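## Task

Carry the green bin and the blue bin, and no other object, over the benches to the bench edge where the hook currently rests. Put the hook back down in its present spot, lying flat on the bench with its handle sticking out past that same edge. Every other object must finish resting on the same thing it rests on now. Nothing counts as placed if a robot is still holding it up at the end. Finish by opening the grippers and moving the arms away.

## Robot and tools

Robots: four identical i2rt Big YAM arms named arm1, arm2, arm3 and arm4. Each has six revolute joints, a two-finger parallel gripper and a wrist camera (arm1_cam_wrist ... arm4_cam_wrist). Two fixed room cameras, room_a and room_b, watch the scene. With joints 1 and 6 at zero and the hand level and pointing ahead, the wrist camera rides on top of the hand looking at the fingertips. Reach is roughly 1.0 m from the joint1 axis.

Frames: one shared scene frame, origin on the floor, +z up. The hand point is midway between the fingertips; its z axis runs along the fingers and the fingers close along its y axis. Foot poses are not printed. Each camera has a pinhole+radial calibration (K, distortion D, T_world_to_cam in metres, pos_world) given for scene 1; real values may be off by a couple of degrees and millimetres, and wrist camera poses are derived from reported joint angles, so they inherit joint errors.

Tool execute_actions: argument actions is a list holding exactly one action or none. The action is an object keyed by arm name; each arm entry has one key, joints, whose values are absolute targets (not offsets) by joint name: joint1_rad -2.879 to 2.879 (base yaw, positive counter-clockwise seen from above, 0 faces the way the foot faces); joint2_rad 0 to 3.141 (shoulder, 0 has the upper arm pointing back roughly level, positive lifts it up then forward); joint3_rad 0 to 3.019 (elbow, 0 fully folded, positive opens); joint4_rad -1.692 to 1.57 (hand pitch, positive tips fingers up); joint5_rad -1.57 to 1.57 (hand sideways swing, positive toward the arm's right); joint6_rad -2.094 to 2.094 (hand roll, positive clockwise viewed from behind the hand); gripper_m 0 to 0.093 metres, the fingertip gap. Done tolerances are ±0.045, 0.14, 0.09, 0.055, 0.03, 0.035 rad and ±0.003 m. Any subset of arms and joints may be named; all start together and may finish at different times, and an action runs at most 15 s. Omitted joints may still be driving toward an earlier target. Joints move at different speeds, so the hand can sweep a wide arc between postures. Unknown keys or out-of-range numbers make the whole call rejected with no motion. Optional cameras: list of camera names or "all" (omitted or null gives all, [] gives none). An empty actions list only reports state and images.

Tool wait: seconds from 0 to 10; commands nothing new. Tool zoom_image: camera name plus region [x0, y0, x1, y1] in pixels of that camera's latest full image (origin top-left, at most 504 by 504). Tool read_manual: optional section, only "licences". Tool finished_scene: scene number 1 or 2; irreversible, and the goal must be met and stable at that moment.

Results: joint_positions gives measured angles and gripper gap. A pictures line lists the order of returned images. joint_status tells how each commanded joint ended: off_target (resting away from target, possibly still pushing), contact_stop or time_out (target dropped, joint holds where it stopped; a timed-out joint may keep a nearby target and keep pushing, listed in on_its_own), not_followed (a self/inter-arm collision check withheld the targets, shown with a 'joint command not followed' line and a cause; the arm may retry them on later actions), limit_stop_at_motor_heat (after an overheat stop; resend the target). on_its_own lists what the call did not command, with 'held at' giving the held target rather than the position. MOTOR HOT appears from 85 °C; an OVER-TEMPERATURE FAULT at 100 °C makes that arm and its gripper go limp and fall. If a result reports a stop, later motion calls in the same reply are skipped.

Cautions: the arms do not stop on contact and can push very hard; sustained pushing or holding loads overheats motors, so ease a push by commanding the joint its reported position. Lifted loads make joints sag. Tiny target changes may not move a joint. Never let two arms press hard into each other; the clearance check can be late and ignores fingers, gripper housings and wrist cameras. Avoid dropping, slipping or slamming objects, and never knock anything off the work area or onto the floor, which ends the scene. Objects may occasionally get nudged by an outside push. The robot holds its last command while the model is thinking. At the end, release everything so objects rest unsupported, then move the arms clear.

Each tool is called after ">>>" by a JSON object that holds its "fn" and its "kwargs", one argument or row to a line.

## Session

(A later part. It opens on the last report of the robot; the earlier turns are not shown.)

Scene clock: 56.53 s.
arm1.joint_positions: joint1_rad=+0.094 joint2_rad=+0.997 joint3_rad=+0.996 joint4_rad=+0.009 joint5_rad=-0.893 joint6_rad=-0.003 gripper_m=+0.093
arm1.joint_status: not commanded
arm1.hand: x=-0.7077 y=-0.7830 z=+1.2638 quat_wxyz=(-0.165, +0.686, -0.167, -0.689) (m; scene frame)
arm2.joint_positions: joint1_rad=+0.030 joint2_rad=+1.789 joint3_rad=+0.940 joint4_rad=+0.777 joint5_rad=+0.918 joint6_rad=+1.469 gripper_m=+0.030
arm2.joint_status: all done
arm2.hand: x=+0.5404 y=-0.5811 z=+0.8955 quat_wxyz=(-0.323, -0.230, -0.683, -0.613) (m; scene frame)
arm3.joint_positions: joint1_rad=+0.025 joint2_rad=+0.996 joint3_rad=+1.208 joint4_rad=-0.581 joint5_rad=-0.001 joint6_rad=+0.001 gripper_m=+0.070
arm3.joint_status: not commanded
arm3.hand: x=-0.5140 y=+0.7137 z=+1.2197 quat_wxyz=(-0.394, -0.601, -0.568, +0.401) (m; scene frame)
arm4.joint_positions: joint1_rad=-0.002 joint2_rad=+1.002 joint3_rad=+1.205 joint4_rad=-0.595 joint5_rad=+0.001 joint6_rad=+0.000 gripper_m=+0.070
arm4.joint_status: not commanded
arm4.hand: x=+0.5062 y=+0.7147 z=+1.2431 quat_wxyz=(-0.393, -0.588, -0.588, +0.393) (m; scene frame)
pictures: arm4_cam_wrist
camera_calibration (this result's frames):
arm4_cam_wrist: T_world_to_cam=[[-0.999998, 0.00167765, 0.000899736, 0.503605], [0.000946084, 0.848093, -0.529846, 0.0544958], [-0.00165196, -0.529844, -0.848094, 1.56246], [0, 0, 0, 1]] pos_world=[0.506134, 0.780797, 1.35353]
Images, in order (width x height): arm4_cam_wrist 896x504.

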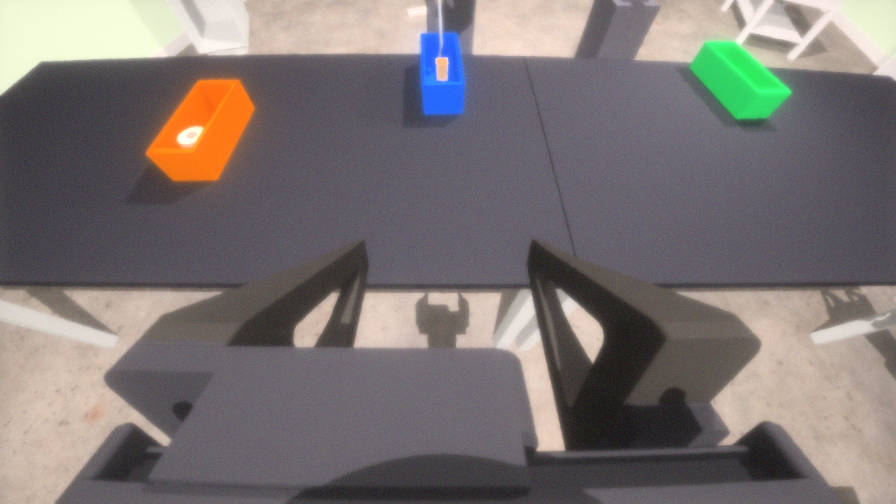

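>>> {"fn": "execute_actions", "kwargs": {
  "actions": [
    {"arm2":{"joints":{"joint2_rad":1.74,"joint3_rad":0.9}}}
  ],
  "cameras": []
}}

>>> {"fn": "execute_actions", "kwargs": {
  "actions": [
    {"arm2":{"joints":{"joint2_rad":1.55,"joint3_rad":1.0,"joint4_rad":0.62}}}
  ],
  "cameras": ["arm4_cam_wrist","room_b"]
}}

>>> {"fn": "execute_actions", "kwargs": {
  "actions": [
    {"arm2":{"joints":{"joint1_rad":0.59}}}
  ],
  "cameras": []
}}

>>> {"fn": "execute_actions", "kwargs": {
  "actions": [
    {"arm2":{"joints":{"joint5_rad":0.56,"joint2_rad":2.15,"joint3_rad":1.77,"joint4_rad":0.5}}}
  ],
  "cameras": ["arm4_cam_wrist","room_b"]
}}

Scene clock: 57.60 s.
arm1.joint_positions: joint1_rad=+0.094 joint2_rad=+0.997 joint3_rad=+0.996 joint4_rad=+0.009 joint5_rad=-0.893 joint6_rad=-0.003 gripper_m=+0.093
arm1.joint_status: not commanded
arm1.hand: x=-0.7077 y=-0.7830 z=+1.2638 quat_wxyz=(-0.165, +0.686, -0.167, -0.689) (m; scene frame)
arm2.joint_positions: joint1_rad=+0.030 joint2_rad=+1.766 joint3_rad=+0.903 joint4_rad=+0.784 joint5_rad=+0.918 joint6_rad=+1.480 gripper_m=+0.030
arm2.joint_status: all done
arm2.hand: x=+0.5417 y=-0.5934 z=+0.8944 quat_wxyz=(-0.321, -0.233, -0.684, -0.612) (m; scene frame)
arm3.joint_positions: joint1_rad=+0.025 joint2_rad=+0.996 joint3_rad=+1.208 joint4_rad=-0.581 joint5_rad=-0.001 joint6_rad=+0.001 gripper_m=+0.070
arm3.joint_status: not commanded
arm3.hand: x=-0.5140 y=+0.7137 z=+1.2197 quat_wxyz=(-0.394, -0.601, -0.568, +0.401) (m; scene frame)
arm4.joint_positions: joint1_rad=-0.002 joint2_rad=+1.002 joint3_rad=+1.205 joint4_rad=-0.595 joint5_rad=+0.001 joint6_rad=+0.000 gripper_m=+0.070
arm4.joint_status: not commanded
arm4.hand: x=+0.5062 y=+0.7147 z=+1.2431 quat_wxyz=(-0.393, -0.588, -0.588, +0.393) (m; scene frame)
pictures: none
No camera images: the call's "cameras" was empty. Leave "cameras" out to get every camera's image.

Scene clock: 58.77 s.
arm1.joint_positions: joint1_rad=+0.094 joint2_rad=+0.997 joint3_rad=+0.996 joint4_rad=+0.009 joint5_rad=-0.893 joint6_rad=-0.003 gripper_m=+0.093
arm1.joint_status: not commanded
arm1.hand: x=-0.7077 y=-0.7830 z=+1.2638 quat_wxyz=(-0.165, +0.686, -0.167, -0.689) (m; scene frame)
arm2.joint_positions: joint1_rad=+0.030 joint2_rad=+1.563 joint3_rad=+0.927 joint4_rad=+0.605 joint5_rad=+0.918 joint6_rad=+1.461 gripper_m=+0.030
arm2.joint_status: all done
arm2.hand: x=+0.5431 y=-0.6093 z=+0.9867 quat_wxyz=(-0.319, -0.235, -0.673, -0.625) (m; scene frame)
arm3.joint_positions: joint1_rad=+0.025 joint2_rad=+0.996 joint3_rad=+1.208 joint4_rad=-0.581 joint5_rad=-0.001 joint6_rad=+0.001 gripper_m=+0.070
arm3.joint_status: not commanded
arm3.hand: x=-0.5140 y=+0.7137 z=+1.2197 quat_wxyz=(-0.394, -0.601, -0.568, +0.401) (m; scene frame)
arm4.joint_positions: joint1_rad=-0.002 joint2_rad=+1.002 joint3_rad=+1.205 joint4_rad=-0.595 joint5_rad=+0.001 joint6_rad=+0.000 gripper_m=+0.070
arm4.joint_status: not commanded
arm4.hand: x=+0.5062 y=+0.7147 z=+1.2431 quat_wxyz=(-0.393, -0.588, -0.588, +0.393) (m; scene frame)
pictures: arm4_cam_wrist, room_b
camera_calibration (this result's frames):
arm4_cam_wrist: T_world_to_cam=[[-0.999998, 0.00167765, 0.000899736, 0.503605], [0.000946084, 0.848093, -0.529846, 0.0544958], [-0.00165196, -0.529844, -0.848094, 1.56246], [0, 0, 0, 1]] pos_world=[0.506134, 0.780797, 1.35353]
Images, in order (width x height): arm4_cam_wrist 896x504, room_b 896x504.

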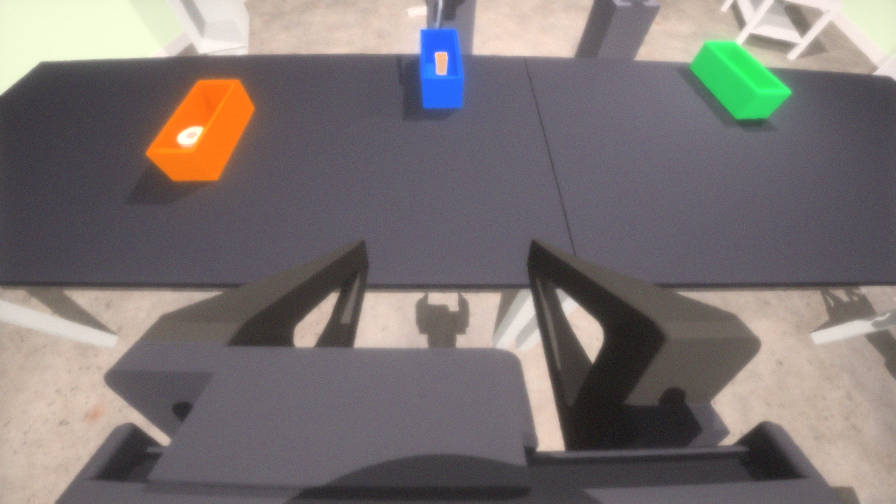

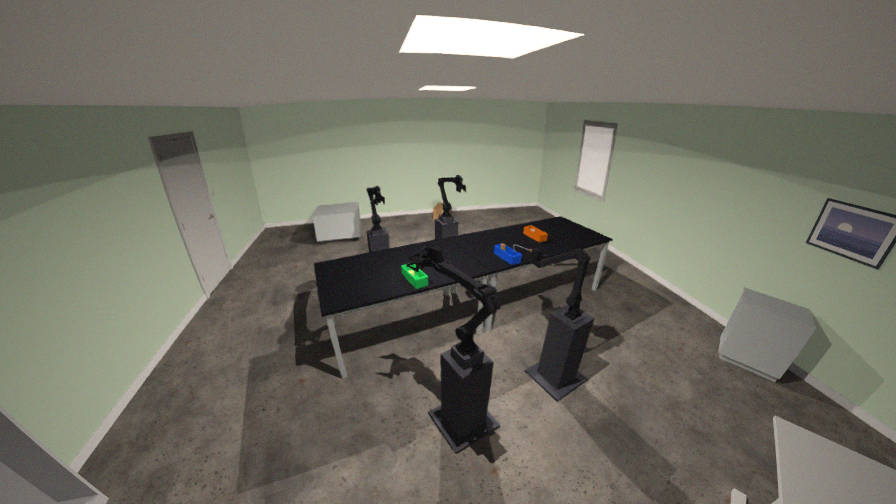

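Scene clock: 60.17 s.
arm1.joint_positions: joint1_rad=+0.094 joint2_rad=+0.997 joint3_rad=+0.996 joint4_rad=+0.009 joint5_rad=-0.893 joint6_rad=-0.003 gripper_m=+0.093
arm1.joint_status: not commanded
arm1.hand: x=-0.7077 y=-0.7830 z=+1.2638 quat_wxyz=(-0.165, +0.686, -0.167, -0.689) (m; scene frame)
arm2.joint_positions: joint1_rad=+0.598 joint2_rad=+1.567 joint3_rad=+0.927 joint4_rad=+0.605 joint5_rad=+0.918 joint6_rad=+1.460 gripper_m=+0.030
arm2.joint_status: all done
arm2.hand: x=+0.2168 y=-0.6607 z=+0.9831 quat_wxyz=(-0.133, -0.035, -0.713, -0.687) (m; scene frame)
arm3.joint_positions: joint1_rad=+0.025 joint2_rad=+0.996 joint3_rad=+1.208 joint4_rad=-0.581 joint5_rad=-0.001 joint6_rad=+0.001 gripper_m=+0.070
arm3.joint_status: not commanded
arm3.hand: x=-0.5140 y=+0.7137 z=+1.2197 quat_wxyz=(-0.394, -0.601, -0.568, +0.401) (m; scene frame)
arm4.joint_positions: joint1_rad=-0.002 joint2_rad=+1.002 joint3_rad=+1.205 joint4_rad=-0.595 joint5_rad=+0.001 joint6_rad=+0.000 gripper_m=+0.070
arm4.joint_status: not commanded
arm4.hand: x=+0.5062 y=+0.7147 z=+1.2431 quat_wxyz=(-0.393, -0.588, -0.588, +0.393) (m; scene frame)
pictures: none
No camera images: the call's "cameras" was empty. Leave "cameras" out to get every camera's image.

Scene clock: 62.97 s.
arm1.joint_positions: joint1_rad=+0.094 joint2_rad=+0.997 joint3_rad=+0.996 joint4_rad=+0.009 joint5_rad=-0.893 joint6_rad=-0.003 gripper_m=+0.093
arm1.joint_status: not commanded
arm1.hand: x=-0.7077 y=-0.7830 z=+1.2638 quat_wxyz=(-0.165, +0.686, -0.167, -0.689) (m; scene frame)
arm2.joint_positions: joint1_rad=+0.597 joint2_rad=+2.186 joint3_rad=+1.676 joint4_rad=+0.478 joint5_rad=+0.560 joint6_rad=+1.461 gripper_m=+0.030
arm2.joint_status: joint3_rad time_out (moved +0.749 of +0.843); the others done
arm2.on_its_own: joint3_rad reads +1.676 and still pushes toward +1.770 since a time_out
arm2.hand: x=+0.0098 y=-0.4735 z=+0.9144 quat_wxyz=(-0.005, +0.088, -0.711, -0.697) (m; scene frame)
arm3.joint_positions: joint1_rad=+0.025 joint2_rad=+0.996 joint3_rad=+1.208 joint4_rad=-0.581 joint5_rad=-0.001 joint6_rad=+0.001 gripper_m=+0.070
arm3.joint_status: not commanded
arm3.hand: x=-0.5140 y=+0.7137 z=+1.2197 quat_wxyz=(-0.394, -0.601, -0.568, +0.401) (m; scene frame)
arm4.joint_positions: joint1_rad=-0.002 joint2_rad=+1.002 joint3_rad=+1.205 joint4_rad=-0.595 joint5_rad=+0.001 joint6_rad=+0.000 gripper_m=+0.070
arm4.joint_status: not commanded
arm4.hand: x=+0.5062 y=+0.7147 z=+1.2431 quat_wxyz=(-0.393, -0.588, -0.588, +0.393) (m; scene frame)
pictures: arm4_cam_wrist, room_b
camera_calibration (this result's frames):
arm4_cam_wrist: T_world_to_cam=[[-0.999998, 0.00167765, 0.000899736, 0.503605], [0.000946084, 0.848093, -0.529846, 0.0544958], [-0.00165196, -0.529844, -0.848094, 1.56246], [0, 0, 0, 1]] pos_world=[0.506134, 0.780797, 1.35353]
Images, in order (width x height): arm4_cam_wrist 896x504, room_b 896x504.

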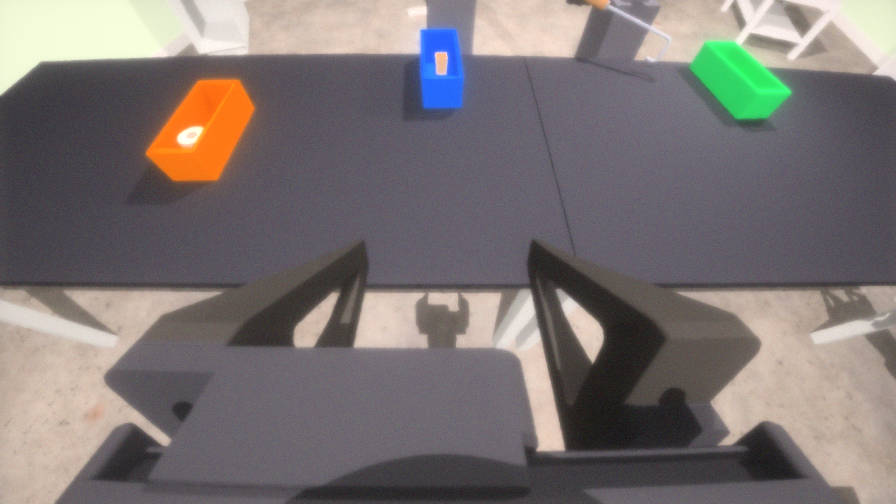

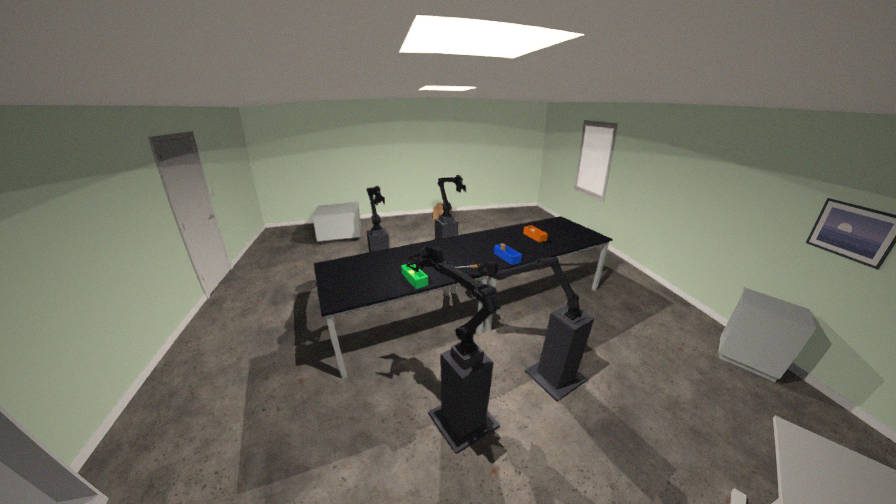

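>>> {"fn": "execute_actions", "kwargs": {
  "actions": [
    {"arm2":{"joints":{"joint2_rad":2.05,"joint3_rad":1.85,"joint4_rad":0.7}}}
  ],
  "cameras": []
}}

>>> {"fn": "execute_actions", "kwargs": {
  "actions": [
    {"arm2":{"joints":{"joint6_rad":0}}}
  ]
}}

Scene clock: 64.73 s.
arm1.joint_positions: joint1_rad=+0.094 joint2_rad=+0.997 joint3_rad=+0.996 joint4_rad=+0.009 joint5_rad=-0.893 joint6_rad=-0.003 gripper_m=+0.093
arm1.joint_status: not commanded
arm1.hand: x=-0.7077 y=-0.7830 z=+1.2638 quat_wxyz=(-0.165, +0.686, -0.167, -0.689) (m; scene frame)
arm2.joint_positions: joint1_rad=+0.597 joint2_rad=+2.068 joint3_rad=+1.773 joint4_rad=+0.658 joint5_rad=+0.560 joint6_rad=+1.457 gripper_m=+0.030
arm2.joint_status: all done
arm2.hand: x=+0.0190 y=-0.4859 z=+1.1057 quat_wxyz=(+0.067, +0.002, -0.591, -0.804) (m; scene frame)
arm3.joint_positions: joint1_rad=+0.025 joint2_rad=+0.996 joint3_rad=+1.208 joint4_rad=-0.581 joint5_rad=-0.001 joint6_rad=+0.001 gripper_m=+0.070
arm3.joint_status: not commanded
arm3.hand: x=-0.5140 y=+0.7137 z=+1.2197 quat_wxyz=(-0.394, -0.601, -0.568, +0.401) (m; scene frame)
arm4.joint_positions: joint1_rad=-0.002 joint2_rad=+1.002 joint3_rad=+1.205 joint4_rad=-0.595 joint5_rad=+0.001 joint6_rad=+0.000 gripper_m=+0.070
arm4.joint_status: not commanded
arm4.hand: x=+0.5062 y=+0.7147 z=+1.2431 quat_wxyz=(-0.393, -0.588, -0.588, +0.393) (m; scene frame)
pictures: none
No camera images: the call's "cameras" was empty. Leave "cameras" out to get every camera's image.

Scene clock: 66.83 s.
arm1.joint_positions: joint1_rad=+0.094 joint2_rad=+0.997 joint3_rad=+0.996 joint4_rad=+0.009 joint5_rad=-0.893 joint6_rad=-0.003 gripper_m=+0.093
arm1.joint_status: not commanded
arm1.hand: x=-0.7077 y=-0.7830 z=+1.2638 quat_wxyz=(-0.165, +0.686, -0.167, -0.689) (m; scene frame)
arm2.joint_positions: joint1_rad=+0.597 joint2_rad=+2.068 joint3_rad=+1.773 joint4_rad=+0.658 joint5_rad=+0.562 joint6_rad=+0.004 gripper_m=+0.030
arm2.joint_status: all done
arm2.hand: x=+0.0193 y=-0.4858 z=+1.1056 quat_wxyz=(-0.484, +0.393, -0.442, -0.645) (m; scene frame)
arm3.joint_positions: joint1_rad=+0.025 joint2_rad=+0.996 joint3_rad=+1.208 joint4_rad=-0.581 joint5_rad=-0.001 joint6_rad=+0.001 gripper_m=+0.070
arm3.joint_status: not commanded
arm3.hand: x=-0.5140 y=+0.7137 z=+1.2197 quat_wxyz=(-0.394, -0.601, -0.568, +0.401) (m; scene frame)
arm4.joint_positions: joint1_rad=-0.002 joint2_rad=+1.002 joint3_rad=+1.205 joint4_rad=-0.595 joint5_rad=+0.001 joint6_rad=+0.000 gripper_m=+0.070
arm4.joint_status: not commanded
arm4.hand: x=+0.5062 y=+0.7147 z=+1.2431 quat_wxyz=(-0.393, -0.588, -0.588, +0.393) (m; scene frame)
pictures: arm1_cam_wrist, arm2_cam_wrist, arm3_cam_wrist, arm4_cam_wrist, room_a, room_b
camera_calibration (this result's frames):
arm1_cam_wrist: T_world_to_cam=[[0.460588, 0.887524, -0.0126514, 1.03509], [0.50196, -0.272199, -0.820941, 1.18814], [-0.732048, 0.371765, -0.570873, 0.621491], [0, 0, 0, 1]] pos_world=[-0.618187, -0.82631, 1.34328]
arm2_cam_wrist: T_world_to_cam=[[0.968812, 0.1536, -0.194451, 0.269552], [-0.134042, -0.335153, -0.93258, 0.8711], [-0.208415, 0.929559, -0.304111, 0.912661], [0, 0, 0, 1]] pos_world=[0.0458308, -0.597824, 1.14234]
arm3_cam_wrist: T_world_to_cam=[[-0.998285, 0.0523093, -0.0262732, -0.519082], [0.058185, 0.837597, -0.54318, 0.101675], [-0.00640698, -0.543778, -0.839205, 1.53354], [0, 0, 0, 1]] pos_world=[-0.514282, 0.775896, 1.32854]
arm4_cam_wrist: T_world_to_cam=[[-0.999998, 0.00167765, 0.000899736, 0.503605], [0.000946084, 0.848093, -0.529846, 0.0544958], [-0.00165196, -0.529844, -0.848094, 1.56246], [0, 0, 0, 1]] pos_world=[0.506134, 0.780797, 1.35353]
Images, in order (width x height): arm1_cam_wrist 896x504, arm2_cam_wrist 896x504, arm3_cam_wrist 896x504, arm4_cam_wrist 896x504, room_a 896x504, room_b 896x504.

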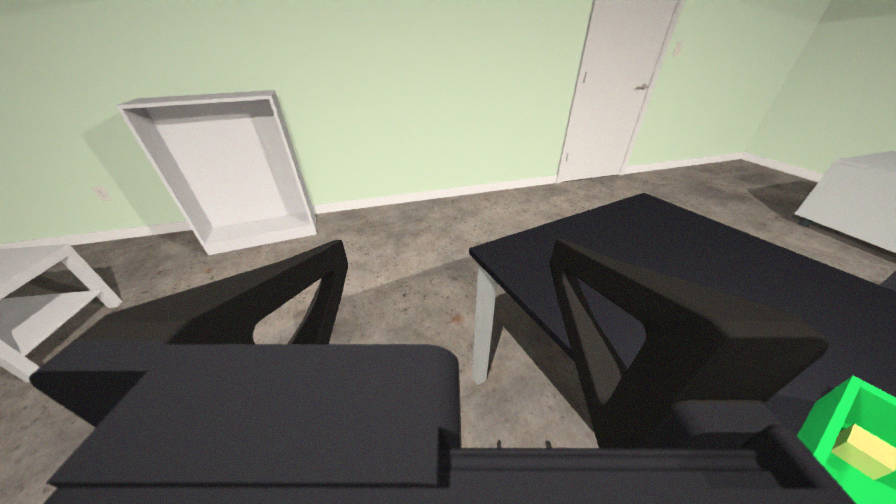

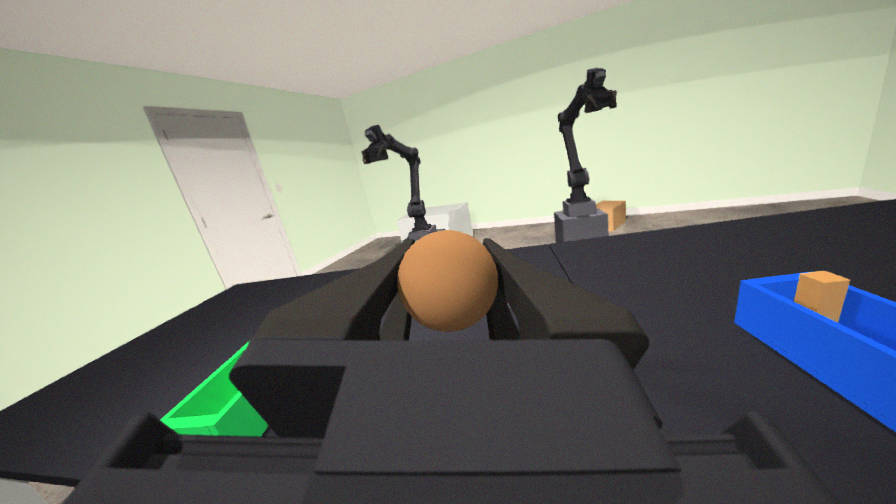

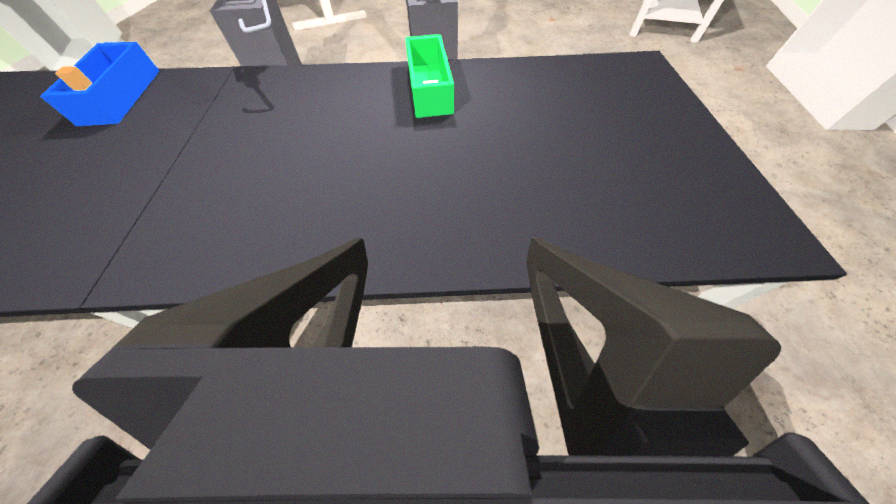

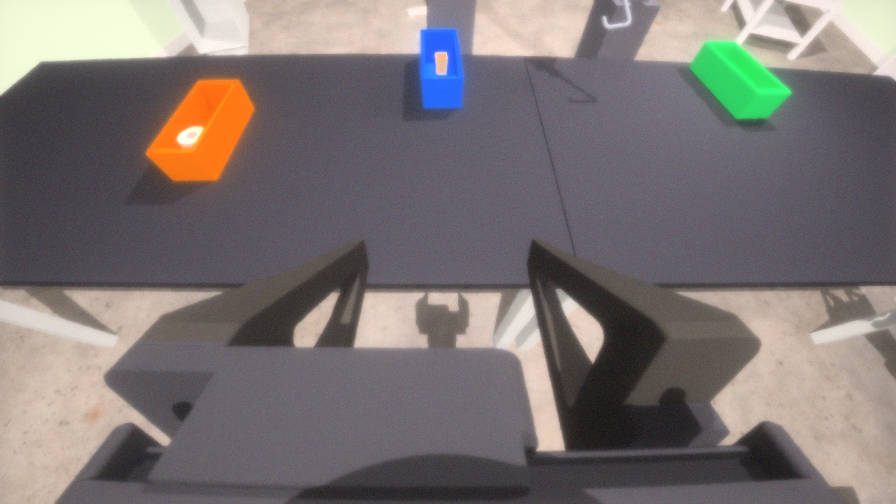

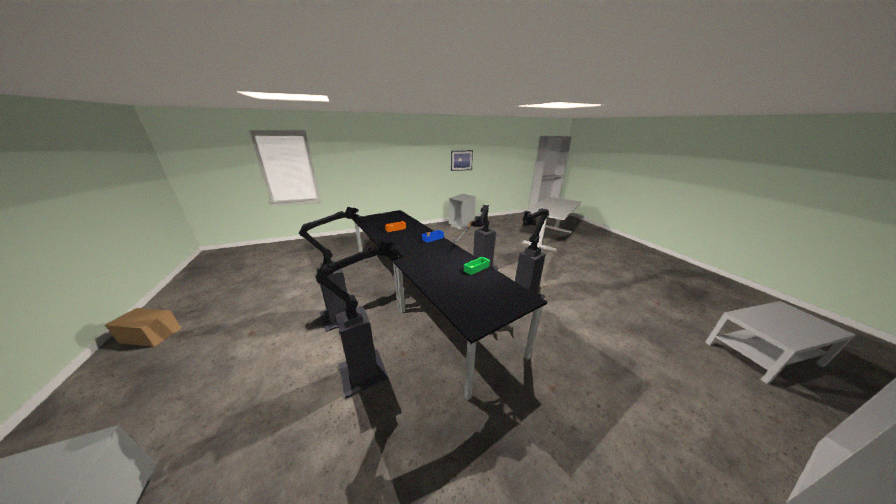

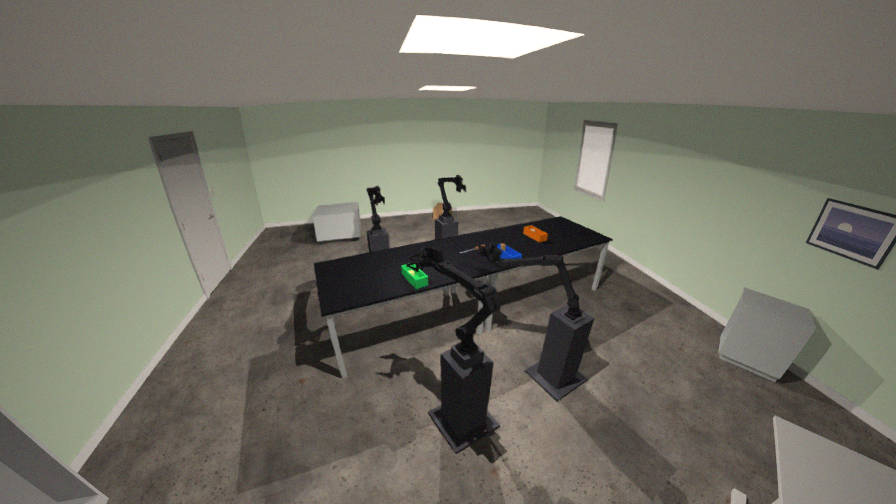

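Green fine. Lower.

>>> {"fn": "execute_actions", "kwargs": {
  "actions": [
    {"arm2":{"joints":{"joint2_rad":2.3,"joint4_rad":0.8}}}
  ],
  "cameras": []
}}

>>> {"fn": "execute_actions", "kwargs": {
  "actions": [
    {"arm2":{"joints":{"joint2_rad":2.48}}}
  ],
  "cameras": ["arm3_cam_wrist","arm2_cam_wrist","room_a"]
}}

Scene clock: 68.33 s.
arm1.joint_positions: joint1_rad=+0.094 joint2_rad=+0.997 joint3_rad=+0.996 joint4_rad=+0.009 joint5_rad=-0.893 joint6_rad=-0.003 gripper_m=+0.093
arm1.joint_status: not commanded
arm1.hand: x=-0.7077 y=-0.7830 z=+1.2638 quat_wxyz=(-0.165, +0.686, -0.167, -0.689) (m; scene frame)
arm2.joint_positions: joint1_rad=+0.597 joint2_rad=+2.318 joint3_rad=+1.789 joint4_rad=+0.768 joint5_rad=+0.559 joint6_rad=-0.003 gripper_m=+0.030
arm2.joint_status: all done
arm2.hand: x=-0.0051 y=-0.4552 z=+0.9291 quat_wxyz=(-0.482, +0.443, -0.451, -0.607) (m; scene frame)
arm3.joint_positions: joint1_rad=+0.025 joint2_rad=+0.996 joint3_rad=+1.208 joint4_rad=-0.581 joint5_rad=-0.001 joint6_rad=+0.001 gripper_m=+0.070
arm3.joint_status: not commanded
arm3.hand: x=-0.5140 y=+0.7137 z=+1.2197 quat_wxyz=(-0.394, -0.601, -0.568, +0.401) (m; scene frame)
arm4.joint_positions: joint1_rad=-0.002 joint2_rad=+1.002 joint3_rad=+1.205 joint4_rad=-0.595 joint5_rad=+0.001 joint6_rad=+0.000 gripper_m=+0.070
arm4.joint_status: not commanded
arm4.hand: x=+0.5062 y=+0.7147 z=+1.2431 quat_wxyz=(-0.393, -0.588, -0.588, +0.393) (m; scene frame)
pictures: none
No camera images: the call's "cameras" was empty. Leave "cameras" out to get every camera's image.

Scene clock: 69.50 s.
arm1.joint_positions: joint1_rad=+0.094 joint2_rad=+0.997 joint3_rad=+0.996 joint4_rad=+0.009 joint5_rad=-0.893 joint6_rad=-0.003 gripper_m=+0.093
arm1.joint_status: not commanded
arm1.hand: x=-0.7077 y=-0.7830 z=+1.2638 quat_wxyz=(-0.165, +0.686, -0.167, -0.689) (m; scene frame)
arm2.joint_positions: joint1_rad=+0.597 joint2_rad=+2.486 joint3_rad=+1.802 joint4_rad=+0.784 joint5_rad=+0.558 joint6_rad=-0.003 gripper_m=+0.030
arm2.joint_status: all done
arm2.hand: x=-0.0084 y=-0.4505 z=+0.7960 quat_wxyz=(-0.477, +0.494, -0.461, -0.562) (m; scene frame)
arm3.joint_positions: joint1_rad=+0.025 joint2_rad=+0.996 joint3_rad=+1.208 joint4_rad=-0.581 joint5_rad=-0.001 joint6_rad=+0.001 gripper_m=+0.070
arm3.joint_status: not commanded
arm3.hand: x=-0.5140 y=+0.7137 z=+1.2197 quat_wxyz=(-0.394, -0.601, -0.568, +0.401) (m; scene frame)
arm4.joint_positions: joint1_rad=-0.002 joint2_rad=+1.002 joint3_rad=+1.205 joint4_rad=-0.595 joint5_rad=+0.001 joint6_rad=+0.000 gripper_m=+0.070
arm4.joint_status: not commanded
arm4.hand: x=+0.5062 y=+0.7147 z=+1.2431 quat_wxyz=(-0.393, -0.588, -0.588, +0.393) (m; scene frame)
pictures: arm2_cam_wrist, arm3_cam_wrist, room_a
camera_calibration (this result's frames):
arm2_cam_wrist: T_world_to_cam=[[0.990061, 0.129603, -0.0546027, 0.108823], [0.0206425, -0.517974, -0.855147, 0.447843], [-0.139112, 0.845521, -0.515501, 0.910835], [0, 0, 0, 1]] pos_world=[0.0097218, -0.552264, 0.858451]
arm3_cam_wrist: T_world_to_cam=[[-0.998285, 0.0523093, -0.0262732, -0.519082], [0.058185, 0.837597, -0.54318, 0.101675], [-0.00640698, -0.543778, -0.839205, 1.53354], [0, 0, 0, 1]] pos_world=[-0.514282, 0.775896, 1.32854]
Images, in order (width x height): arm2_cam_wrist 896x504, arm3_cam_wrist 896x504, room_a 896x504.

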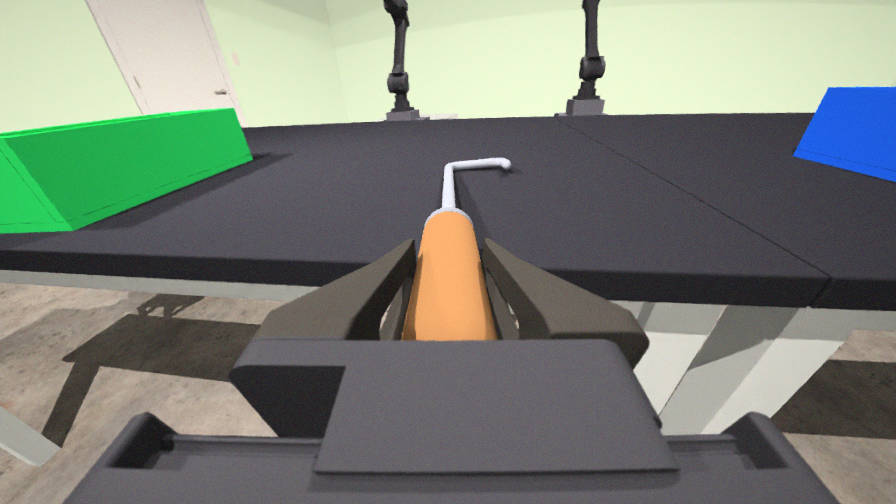

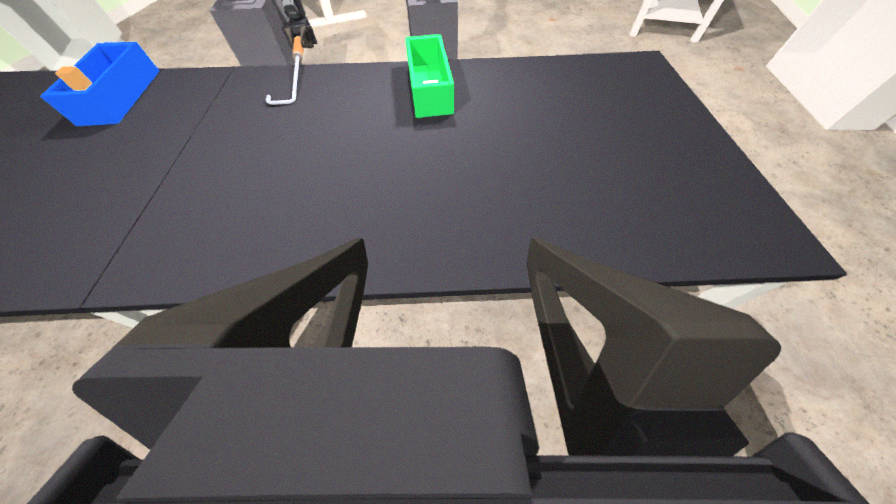

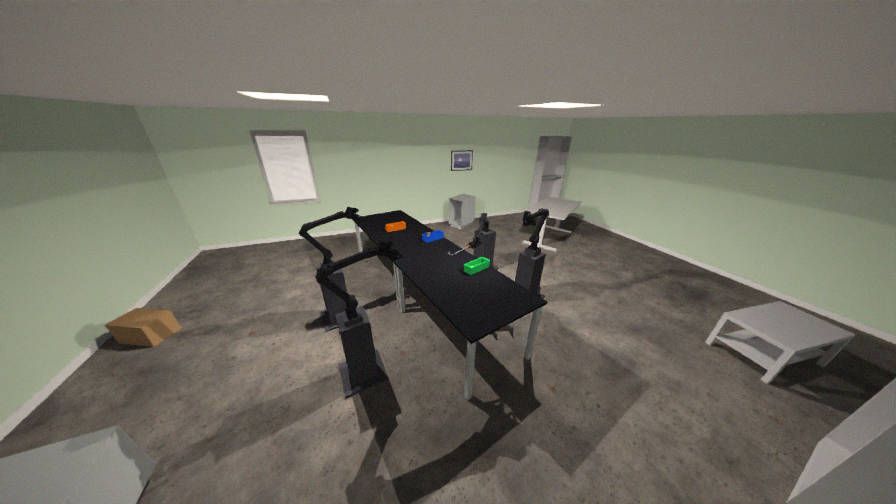

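>>> {"fn": "execute_actions", "kwargs": {
  "actions": [
    {"arm2":{"joints":{"gripper_m":0.09}}}
  ],
  "cameras": []
}}

>>> {"fn": "execute_actions", "kwargs": {
  "actions": [
    {"arm2":{"joints":{"joint2_rad":2.1}}}
  ],
  "cameras": []
}}

>>> {"fn": "execute_actions", "kwargs": {
  "actions": [
    {"arm2":{"joints":{"joint1_rad":-1,"joint2_rad":1,"joint3_rad":1,"joint4_rad":0}}}
  ],
  "cameras": []
}}

>>> {"fn": "execute_actions", "kwargs": {
  "actions": [
    {"arm1":{"joints":{"joint1_rad":-0.85,"joint2_rad":2.3,"joint3_rad":1.98,"joint4_rad":0.69}}}
  ],
  "cameras": ["arm1_cam_wrist"]
}}

>>> {"fn": "execute_actions", "kwargs": {
  "actions": [
    {"arm1":{"joints":{"joint2_rad":2.6}}}
  ],
  "cameras": ["arm1_cam_wrist","arm3_cam_wrist"]
}}

Scene clock: 70.50 s.
arm1.joint_positions: joint1_rad=+0.094 joint2_rad=+0.997 joint3_rad=+0.996 joint4_rad=+0.009 joint5_rad=-0.893 joint6_rad=-0.003 gripper_m=+0.093
arm1.joint_status: not commanded
arm1.hand: x=-0.7077 y=-0.7830 z=+1.2638 quat_wxyz=(-0.165, +0.686, -0.167, -0.689) (m; scene frame)
arm2.joint_positions: joint1_rad=+0.597 joint2_rad=+2.482 joint3_rad=+1.802 joint4_rad=+0.784 joint5_rad=+0.558 joint6_rad=-0.003 gripper_m=+0.090
arm2.joint_status: all done
arm2.hand: x=-0.0085 y=-0.4503 z=+0.7993 quat_wxyz=(-0.477, +0.493, -0.461, -0.563) (m; scene frame)
arm3.joint_positions: joint1_rad=+0.025 joint2_rad=+0.996 joint3_rad=+1.208 joint4_rad=-0.581 joint5_rad=-0.001 joint6_rad=+0.001 gripper_m=+0.070
arm3.joint_status: not commanded
arm3.hand: x=-0.5140 y=+0.7137 z=+1.2197 quat_wxyz=(-0.394, -0.601, -0.568, +0.401) (m; scene frame)
arm4.joint_positions: joint1_rad=-0.002 joint2_rad=+1.002 joint3_rad=+1.205 joint4_rad=-0.595 joint5_rad=+0.001 joint6_rad=+0.000 gripper_m=+0.070
arm4.joint_status: not commanded
arm4.hand: x=+0.5062 y=+0.7147 z=+1.2431 quat_wxyz=(-0.393, -0.588, -0.588, +0.393) (m; scene frame)
pictures: none
No camera images: the call's "cameras" was empty. Leave "cameras" out to get every camera's image.

Scene clock: 72.20 s.
arm1.joint_positions: joint1_rad=+0.094 joint2_rad=+0.997 joint3_rad=+0.996 joint4_rad=+0.009 joint5_rad=-0.893 joint6_rad=-0.003 gripper_m=+0.093
arm1.joint_status: not commanded
arm1.hand: x=-0.7077 y=-0.7830 z=+1.2638 quat_wxyz=(-0.165, +0.686, -0.167, -0.689) (m; scene frame)
arm2.joint_positions: joint1_rad=+0.597 joint2_rad=+2.095 joint3_rad=+1.844 joint4_rad=+0.801 joint5_rad=+0.558 joint6_rad=-0.003 gripper_m=+0.090
arm2.joint_status: all done
arm2.hand: x=+0.0220 y=-0.4903 z=+1.1524 quat_wxyz=(-0.486, +0.321, -0.418, -0.697) (m; scene frame)
arm3.joint_positions: joint1_rad=+0.025 joint2_rad=+0.996 joint3_rad=+1.208 joint4_rad=-0.581 joint5_rad=-0.001 joint6_rad=+0.001 gripper_m=+0.070
arm3.joint_status: not commanded
arm3.hand: x=-0.5140 y=+0.7137 z=+1.2197 quat_wxyz=(-0.394, -0.601, -0.568, +0.401) (m; scene frame)
arm4.joint_positions: joint1_rad=-0.002 joint2_rad=+1.002 joint3_rad=+1.205 joint4_rad=-0.595 joint5_rad=+0.001 joint6_rad=+0.000 gripper_m=+0.070
arm4.joint_status: not commanded
arm4.hand: x=+0.5062 y=+0.7147 z=+1.2431 quat_wxyz=(-0.393, -0.588, -0.588, +0.393) (m; scene frame)
pictures: none
No camera images: the call's "cameras" was empty. Leave "cameras" out to get every camera's image.

Scene clock: 74.00 s.
arm1.joint_positions: joint1_rad=+0.094 joint2_rad=+0.997 joint3_rad=+0.996 joint4_rad=+0.009 joint5_rad=-0.893 joint6_rad=-0.003 gripper_m=+0.093
arm1.joint_status: not commanded
arm1.hand: x=-0.7077 y=-0.7830 z=+1.2638 quat_wxyz=(-0.165, +0.686, -0.167, -0.689) (m; scene frame)
arm2.joint_positions: joint1_rad=-0.995 joint2_rad=+0.988 joint3_rad=+1.019 joint4_rad=+0.015 joint5_rad=+0.562 joint6_rad=-0.003 gripper_m=+0.090
arm2.joint_status: all done
arm2.hand: x=+0.8980 y=-0.9795 z=+1.2163 quat_wxyz=(-0.721, +0.024, -0.692, -0.041) (m; scene frame)
arm3.joint_positions: joint1_rad=+0.025 joint2_rad=+0.996 joint3_rad=+1.208 joint4_rad=-0.581 joint5_rad=-0.001 joint6_rad=+0.001 gripper_m=+0.070
arm3.joint_status: not commanded
arm3.hand: x=-0.5140 y=+0.7137 z=+1.2197 quat_wxyz=(-0.394, -0.601, -0.568, +0.401) (m; scene frame)
arm4.joint_positions: joint1_rad=-0.002 joint2_rad=+1.002 joint3_rad=+1.205 joint4_rad=-0.595 joint5_rad=+0.001 joint6_rad=+0.000 gripper_m=+0.070
arm4.joint_status: not commanded
arm4.hand: x=+0.5062 y=+0.7147 z=+1.2431 quat_wxyz=(-0.393, -0.588, -0.588, +0.393) (m; scene frame)
pictures: none
No camera images: the call's "cameras" was empty. Leave "cameras" out to get every camera's image.

Scene clock: 76.10 s.
arm1.joint_positions: joint1_rad=-0.845 joint2_rad=+2.324 joint3_rad=+1.930 joint4_rad=+0.671 joint5_rad=-0.890 joint6_rad=-0.003 gripper_m=+0.093
arm1.joint_status: all done
arm1.hand: x=-0.0129 y=-0.4605 z=+1.0337 quat_wxyz=(-0.550, +0.537, -0.361, -0.528) (m; scene frame)
arm2.joint_positions: joint1_rad=-0.995 joint2_rad=+0.988 joint3_rad=+1.019 joint4_rad=+0.015 joint5_rad=+0.562 joint6_rad=-0.003 gripper_m=+0.090
arm2.joint_status: not commanded
arm2.hand: x=+0.8980 y=-0.9795 z=+1.2163 quat_wxyz=(-0.721, +0.024, -0.692, -0.041) (m; scene frame)
arm3.joint_positions: joint1_rad=+0.025 joint2_rad=+0.996 joint3_rad=+1.208 joint4_rad=-0.581 joint5_rad=-0.001 joint6_rad=+0.001 gripper_m=+0.070
arm3.joint_status: not commanded
arm3.hand: x=-0.5140 y=+0.7137 z=+1.2197 quat_wxyz=(-0.394, -0.601, -0.568, +0.401) (m; scene frame)
arm4.joint_positions: joint1_rad=-0.002 joint2_rad=+1.002 joint3_rad=+1.205 joint4_rad=-0.595 joint5_rad=+0.001 joint6_rad=+0.000 gripper_m=+0.070
arm4.joint_status: not commanded
arm4.hand: x=+0.5062 y=+0.7147 z=+1.2431 quat_wxyz=(-0.393, -0.588, -0.588, +0.393) (m; scene frame)
pictures: arm1_cam_wrist
camera_calibration (this result's frames):
arm1_cam_wrist: T_world_to_cam=[[0.970964, 0.131192, 0.200046, -0.135651], [0.236567, -0.402205, -0.884459, 0.740621], [-0.0355743, 0.906101, -0.421562, 0.979559], [0, 0, 0, 1]] pos_world=[-0.00864718, -0.571902, 1.09513]
Images, in order (width x height): arm1_cam_wrist 896x504.

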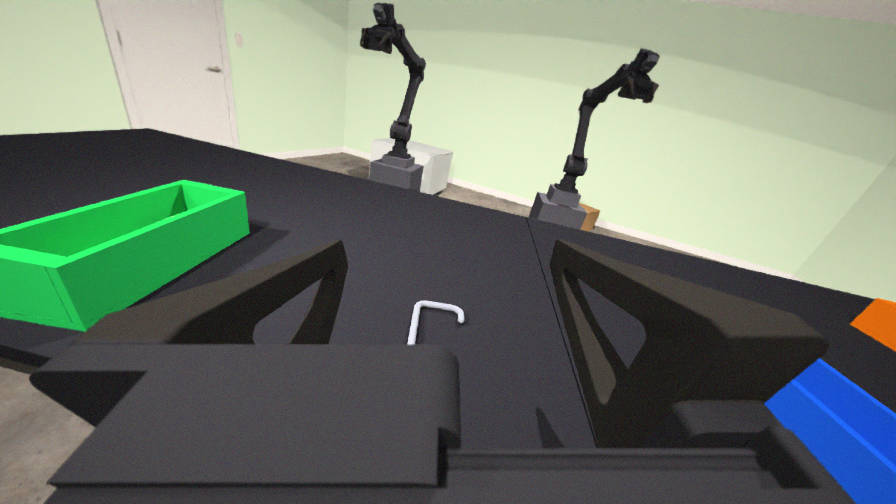

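Scene clock: 77.60 s.
arm1.joint_positions: joint1_rad=-0.845 joint2_rad=+2.622 joint3_rad=+1.950 joint4_rad=+0.680 joint5_rad=-0.890 joint6_rad=-0.003 gripper_m=+0.093
arm1.joint_status: all done
arm1.hand: x=-0.0095 y=-0.4582 z=+0.7932 quat_wxyz=(-0.459, +0.539, -0.460, -0.535) (m; scene frame)
arm2.joint_positions: joint1_rad=-0.995 joint2_rad=+0.988 joint3_rad=+1.019 joint4_rad=+0.015 joint5_rad=+0.562 joint6_rad=-0.003 gripper_m=+0.090
arm2.joint_status: not commanded
arm2.hand: x=+0.8980 y=-0.9795 z=+1.2163 quat_wxyz=(-0.721, +0.024, -0.692, -0.041) (m; scene frame)
arm3.joint_positions: joint1_rad=+0.025 joint2_rad=+0.996 joint3_rad=+1.208 joint4_rad=-0.581 joint5_rad=-0.001 joint6_rad=+0.001 gripper_m=+0.070
arm3.joint_status: not commanded
arm3.hand: x=-0.5140 y=+0.7137 z=+1.2197 quat_wxyz=(-0.394, -0.601, -0.568, +0.401) (m; scene frame)
arm4.joint_positions: joint1_rad=-0.002 joint2_rad=+1.002 joint3_rad=+1.205 joint4_rad=-0.595 joint5_rad=+0.001 joint6_rad=+0.000 gripper_m=+0.070
arm4.joint_status: not commanded
arm4.hand: x=+0.5062 y=+0.7147 z=+1.2431 quat_wxyz=(-0.393, -0.588, -0.588, +0.393) (m; scene frame)
pictures: arm1_cam_wrist, arm3_cam_wrist
camera_calibration (this result's frames):
arm1_cam_wrist: T_world_to_cam=[[0.988721, 0.149643, -0.0061392, 0.0810663], [0.0817027, -0.573275, -0.81528, 0.393265], [-0.12552, 0.805583, -0.579035, 0.954166], [0, 0, 0, 1]] pos_world=[0.00748424, -0.555342, 0.873614]
arm3_cam_wrist: T_world_to_cam=[[-0.998285, 0.0523093, -0.0262732, -0.519082], [0.058185, 0.837597, -0.54318, 0.101675], [-0.00640698, -0.543778, -0.839205, 1.53354], [0, 0, 0, 1]] pos_world=[-0.514282, 0.775896, 1.32854]
Images, in order (width x height): arm1_cam_wrist 896x504, arm3_cam_wrist 896x504.

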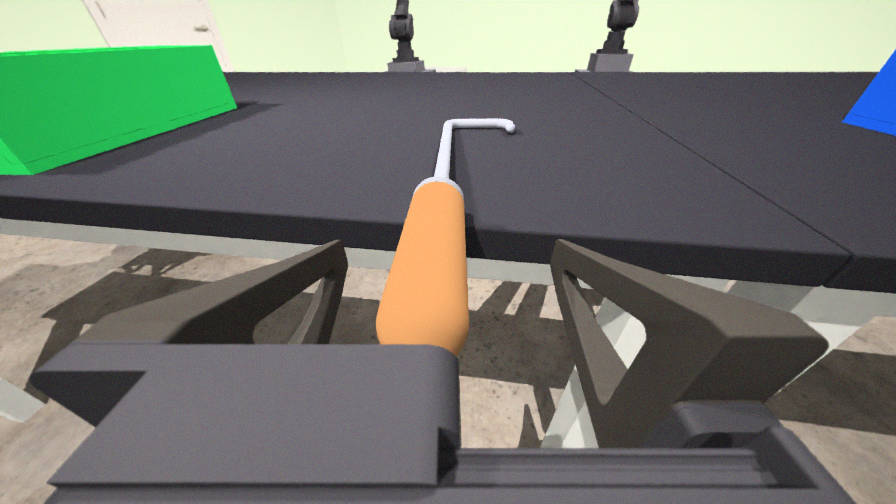

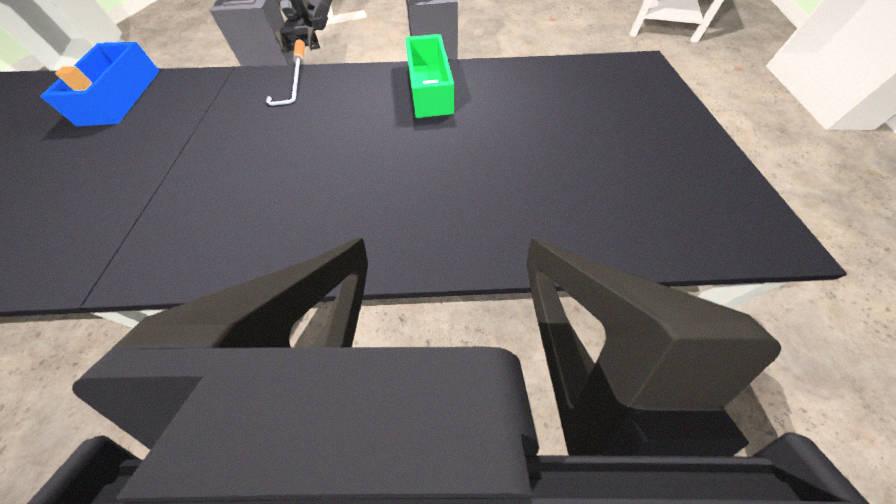

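>>> {"fn": "execute_actions", "kwargs": {
  "actions": [
    {"arm1":{"joints":{"gripper_m":0}}}
  ],
  "cameras": ["arm1_cam_wrist"]
}}

>>> {"fn": "execute_actions", "kwargs": {
  "actions": [
    {"arm1":{"joints":{"joint2_rad":2.15,"joint4_rad":0.4,"joint6_rad":1.45}}}
  ],
  "cameras": ["arm3_cam_wrist"]
}}

>>> {"fn": "execute_actions", "kwargs": {
  "actions": [
    {"arm1":{"joints":{"joint1_rad":0.347,"joint5_rad":0.056,"joint4_rad":0.6}}}
  ],
  "cameras": []
}}

>>> {"fn": "execute_actions", "kwargs": {
  "actions": [
    {"arm1":{"joints":{"joint2_rad":2.1,"joint3_rad":1.55,"joint4_rad":0.95}}}
  ],
  "cameras": []
}}

>>> {"fn": "execute_actions", "kwargs": {
  "actions": [
    {"arm1":{"joints":{"joint6_rad":0}}}
  ],
  "cameras": ["arm3_cam_wrist","room_a"]
}}

Scene clock: 78.57 s.
arm1.joint_positions: joint1_rad=-0.845 joint2_rad=+2.622 joint3_rad=+1.950 joint4_rad=+0.680 joint5_rad=-0.891 joint6_rad=-0.003 gripper_m=+0.031
arm1.joint_status: gripper_m off_target (ended at +0.031, target +0.000)
arm1.hand: x=-0.0097 y=-0.4583 z=+0.7932 quat_wxyz=(-0.459, +0.540, -0.460, -0.535) (m; scene frame)
arm2.joint_positions: joint1_rad=-0.995 joint2_rad=+0.988 joint3_rad=+1.019 joint4_rad=+0.015 joint5_rad=+0.562 joint6_rad=-0.003 gripper_m=+0.090
arm2.joint_status: not commanded
arm2.hand: x=+0.8980 y=-0.9795 z=+1.2163 quat_wxyz=(-0.721, +0.024, -0.692, -0.041) (m; scene frame)
arm3.joint_positions: joint1_rad=+0.025 joint2_rad=+0.996 joint3_rad=+1.208 joint4_rad=-0.581 joint5_rad=-0.001 joint6_rad=+0.001 gripper_m=+0.070
arm3.joint_status: not commanded
arm3.hand: x=-0.5140 y=+0.7137 z=+1.2197 quat_wxyz=(-0.394, -0.601, -0.568, +0.401) (m; scene frame)
arm4.joint_positions: joint1_rad=-0.002 joint2_rad=+1.002 joint3_rad=+1.205 joint4_rad=-0.595 joint5_rad=+0.001 joint6_rad=+0.000 gripper_m=+0.070
arm4.joint_status: not commanded
arm4.hand: x=+0.5062 y=+0.7147 z=+1.2431 quat_wxyz=(-0.393, -0.588, -0.588, +0.393) (m; scene frame)
pictures: arm1_cam_wrist
camera_calibration (this result's frames):
arm1_cam_wrist: T_world_to_cam=[[0.988549, 0.150774, -0.00614548, 0.0817848], [0.0823535, -0.573181, -0.81528, 0.393312], [-0.126445, 0.805438, -0.579034, 0.954091], [0, 0, 0, 1]] pos_world=[0.00740155, -0.555353, 0.873614]
Images, in order (width x height): arm1_cam_wrist 896x504.

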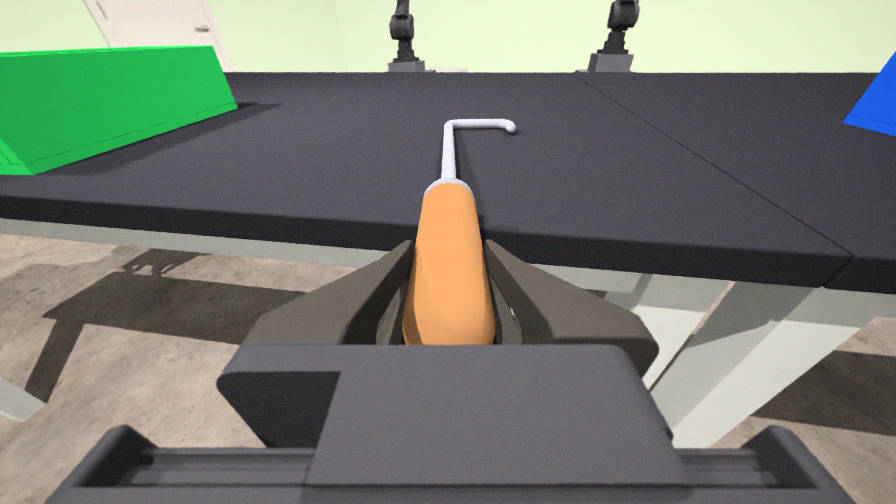

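Scene clock: 81.93 s.
arm1.joint_positions: joint1_rad=-0.845 joint2_rad=+2.200 joint3_rad=+1.943 joint4_rad=+0.387 joint5_rad=-0.894 joint6_rad=+1.406 gripper_m=+0.031
arm1.joint_status: joint6_rad time_out (moved +1.409 of +1.453); the others done
arm1.on_its_own: joint6_rad reads +1.406 and still pushes toward +1.450 since a time_out
arm1.hand: x=-0.0188 y=-0.4665 z=+1.0927 quat_wxyz=(-0.035, +0.143, -0.667, -0.731) (m; scene frame)
arm2.joint_positions: joint1_rad=-0.995 joint2_rad=+0.988 joint3_rad=+1.019 joint4_rad=+0.015 joint5_rad=+0.562 joint6_rad=-0.003 gripper_m=+0.090
arm2.joint_status: not commanded
arm2.hand: x=+0.8980 y=-0.9795 z=+1.2163 quat_wxyz=(-0.721, +0.024, -0.692, -0.041) (m; scene frame)
arm3.joint_positions: joint1_rad=+0.025 joint2_rad=+0.996 joint3_rad=+1.208 joint4_rad=-0.581 joint5_rad=-0.001 joint6_rad=+0.001 gripper_m=+0.070
arm3.joint_status: not commanded
arm3.hand: x=-0.5140 y=+0.7137 z=+1.2197 quat_wxyz=(-0.394, -0.601, -0.568, +0.401) (m; scene frame)
arm4.joint_positions: joint1_rad=-0.002 joint2_rad=+1.002 joint3_rad=+1.205 joint4_rad=-0.595 joint5_rad=+0.001 joint6_rad=+0.000 gripper_m=+0.070
arm4.joint_status: not commanded
arm4.hand: x=+0.5062 y=+0.7147 z=+1.2431 quat_wxyz=(-0.393, -0.588, -0.588, +0.393) (m; scene frame)
pictures: arm3_cam_wrist
camera_calibration (this result's frames):
arm3_cam_wrist: T_world_to_cam=[[-0.998285, 0.0523093, -0.0262732, -0.519082], [0.058185, 0.837597, -0.54318, 0.101675], [-0.00640698, -0.543778, -0.839205, 1.53354], [0, 0, 0, 1]] pos_world=[-0.514282, 0.775896, 1.32854]
Images, in order (width x height): arm3_cam_wrist 896x504.

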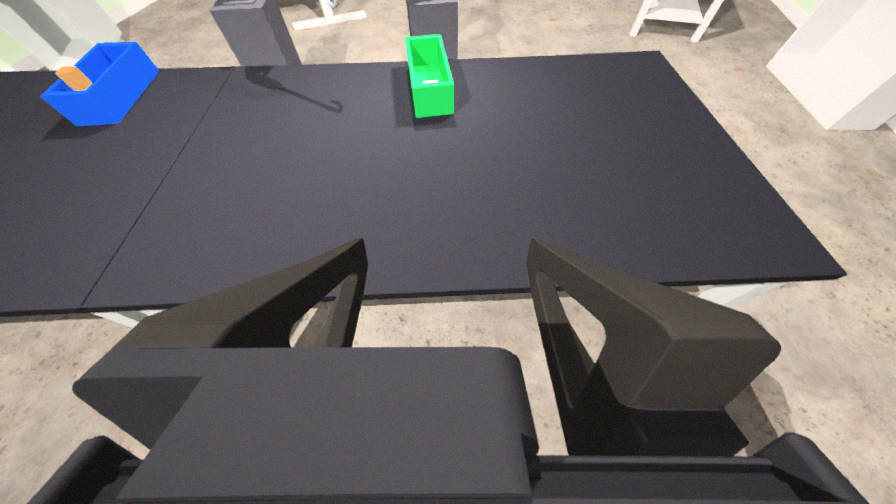

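not run: a stop came earlier in this reply.

not run: a stop came earlier in this reply.

not run: a stop came earlier in this reply.

>>> {"fn": "execute_actions", "kwargs": {
  "actions": [
    {"arm1":{"joints":{"joint1_rad":0.347,"joint5_rad":0.056,"joint4_rad":0.6}}}
  ],
  "cameras": []
}}

>>> {"fn": "execute_actions", "kwargs": {
  "actions": [
    {"arm1":{"joints":{"joint2_rad":2.1,"joint3_rad":1.55,"joint4_rad":0.95}}}
  ],
  "cameras": []
}}

>>> {"fn": "execute_actions", "kwargs": {
  "actions": [
    {"arm1":{"joints":{"joint6_rad":0}}}
  ],
  "cameras": ["room_a"]
}}

>>> {"fn": "execute_actions", "kwargs": {
  "actions": [
    {"arm1":{"joints":{"joint2_rad":2.42}}}
  ],
  "cameras": ["arm1_cam_wrist","arm3_cam_wrist"]
}}

Scene clock: 85.37 s.
arm1.joint_positions: joint1_rad=+0.352 joint2_rad=+2.212 joint3_rad=+1.943 joint4_rad=+0.543 joint5_rad=+0.055 joint6_rad=+1.411 gripper_m=+0.031
arm1.joint_status: joint4_rad time_out (moved +0.156 of +0.213); the others done
arm1.on_its_own: joint4_rad reads +0.543 and still pushes toward +0.600 since a time_out; joint6_rad reads +1.411 and still pushes toward +1.450 since a time_out
arm1.hand: x=-0.8845 y=-0.3687 z=+1.1319 quat_wxyz=(+0.106, +0.161, -0.586, -0.787) (m; scene frame)
arm2.joint_positions: joint1_rad=-0.995 joint2_rad=+0.988 joint3_rad=+1.019 joint4_rad=+0.015 joint5_rad=+0.562 joint6_rad=-0.003 gripper_m=+0.090
arm2.joint_status: not commanded
arm2.hand: x=+0.8980 y=-0.9795 z=+1.2163 quat_wxyz=(-0.721, +0.024, -0.692, -0.041) (m; scene frame)
arm3.joint_positions: joint1_rad=+0.025 joint2_rad=+0.996 joint3_rad=+1.208 joint4_rad=-0.581 joint5_rad=-0.001 joint6_rad=+0.001 gripper_m=+0.070
arm3.joint_status: not commanded
arm3.hand: x=-0.5140 y=+0.7137 z=+1.2197 quat_wxyz=(-0.394, -0.601, -0.568, +0.401) (m; scene frame)
arm4.joint_positions: joint1_rad=-0.002 joint2_rad=+1.002 joint3_rad=+1.205 joint4_rad=-0.595 joint5_rad=+0.001 joint6_rad=+0.000 gripper_m=+0.070
arm4.joint_status: not commanded
arm4.hand: x=+0.5062 y=+0.7147 z=+1.2431 quat_wxyz=(-0.393, -0.588, -0.588, +0.393) (m; scene frame)
pictures: none
No camera images: the call's "cameras" was empty. Leave "cameras" out to get every camera's image.

not run: a stop came earlier in this reply.

not run: a stop came earlier in this reply.

not run: a stop came earlier in this reply.


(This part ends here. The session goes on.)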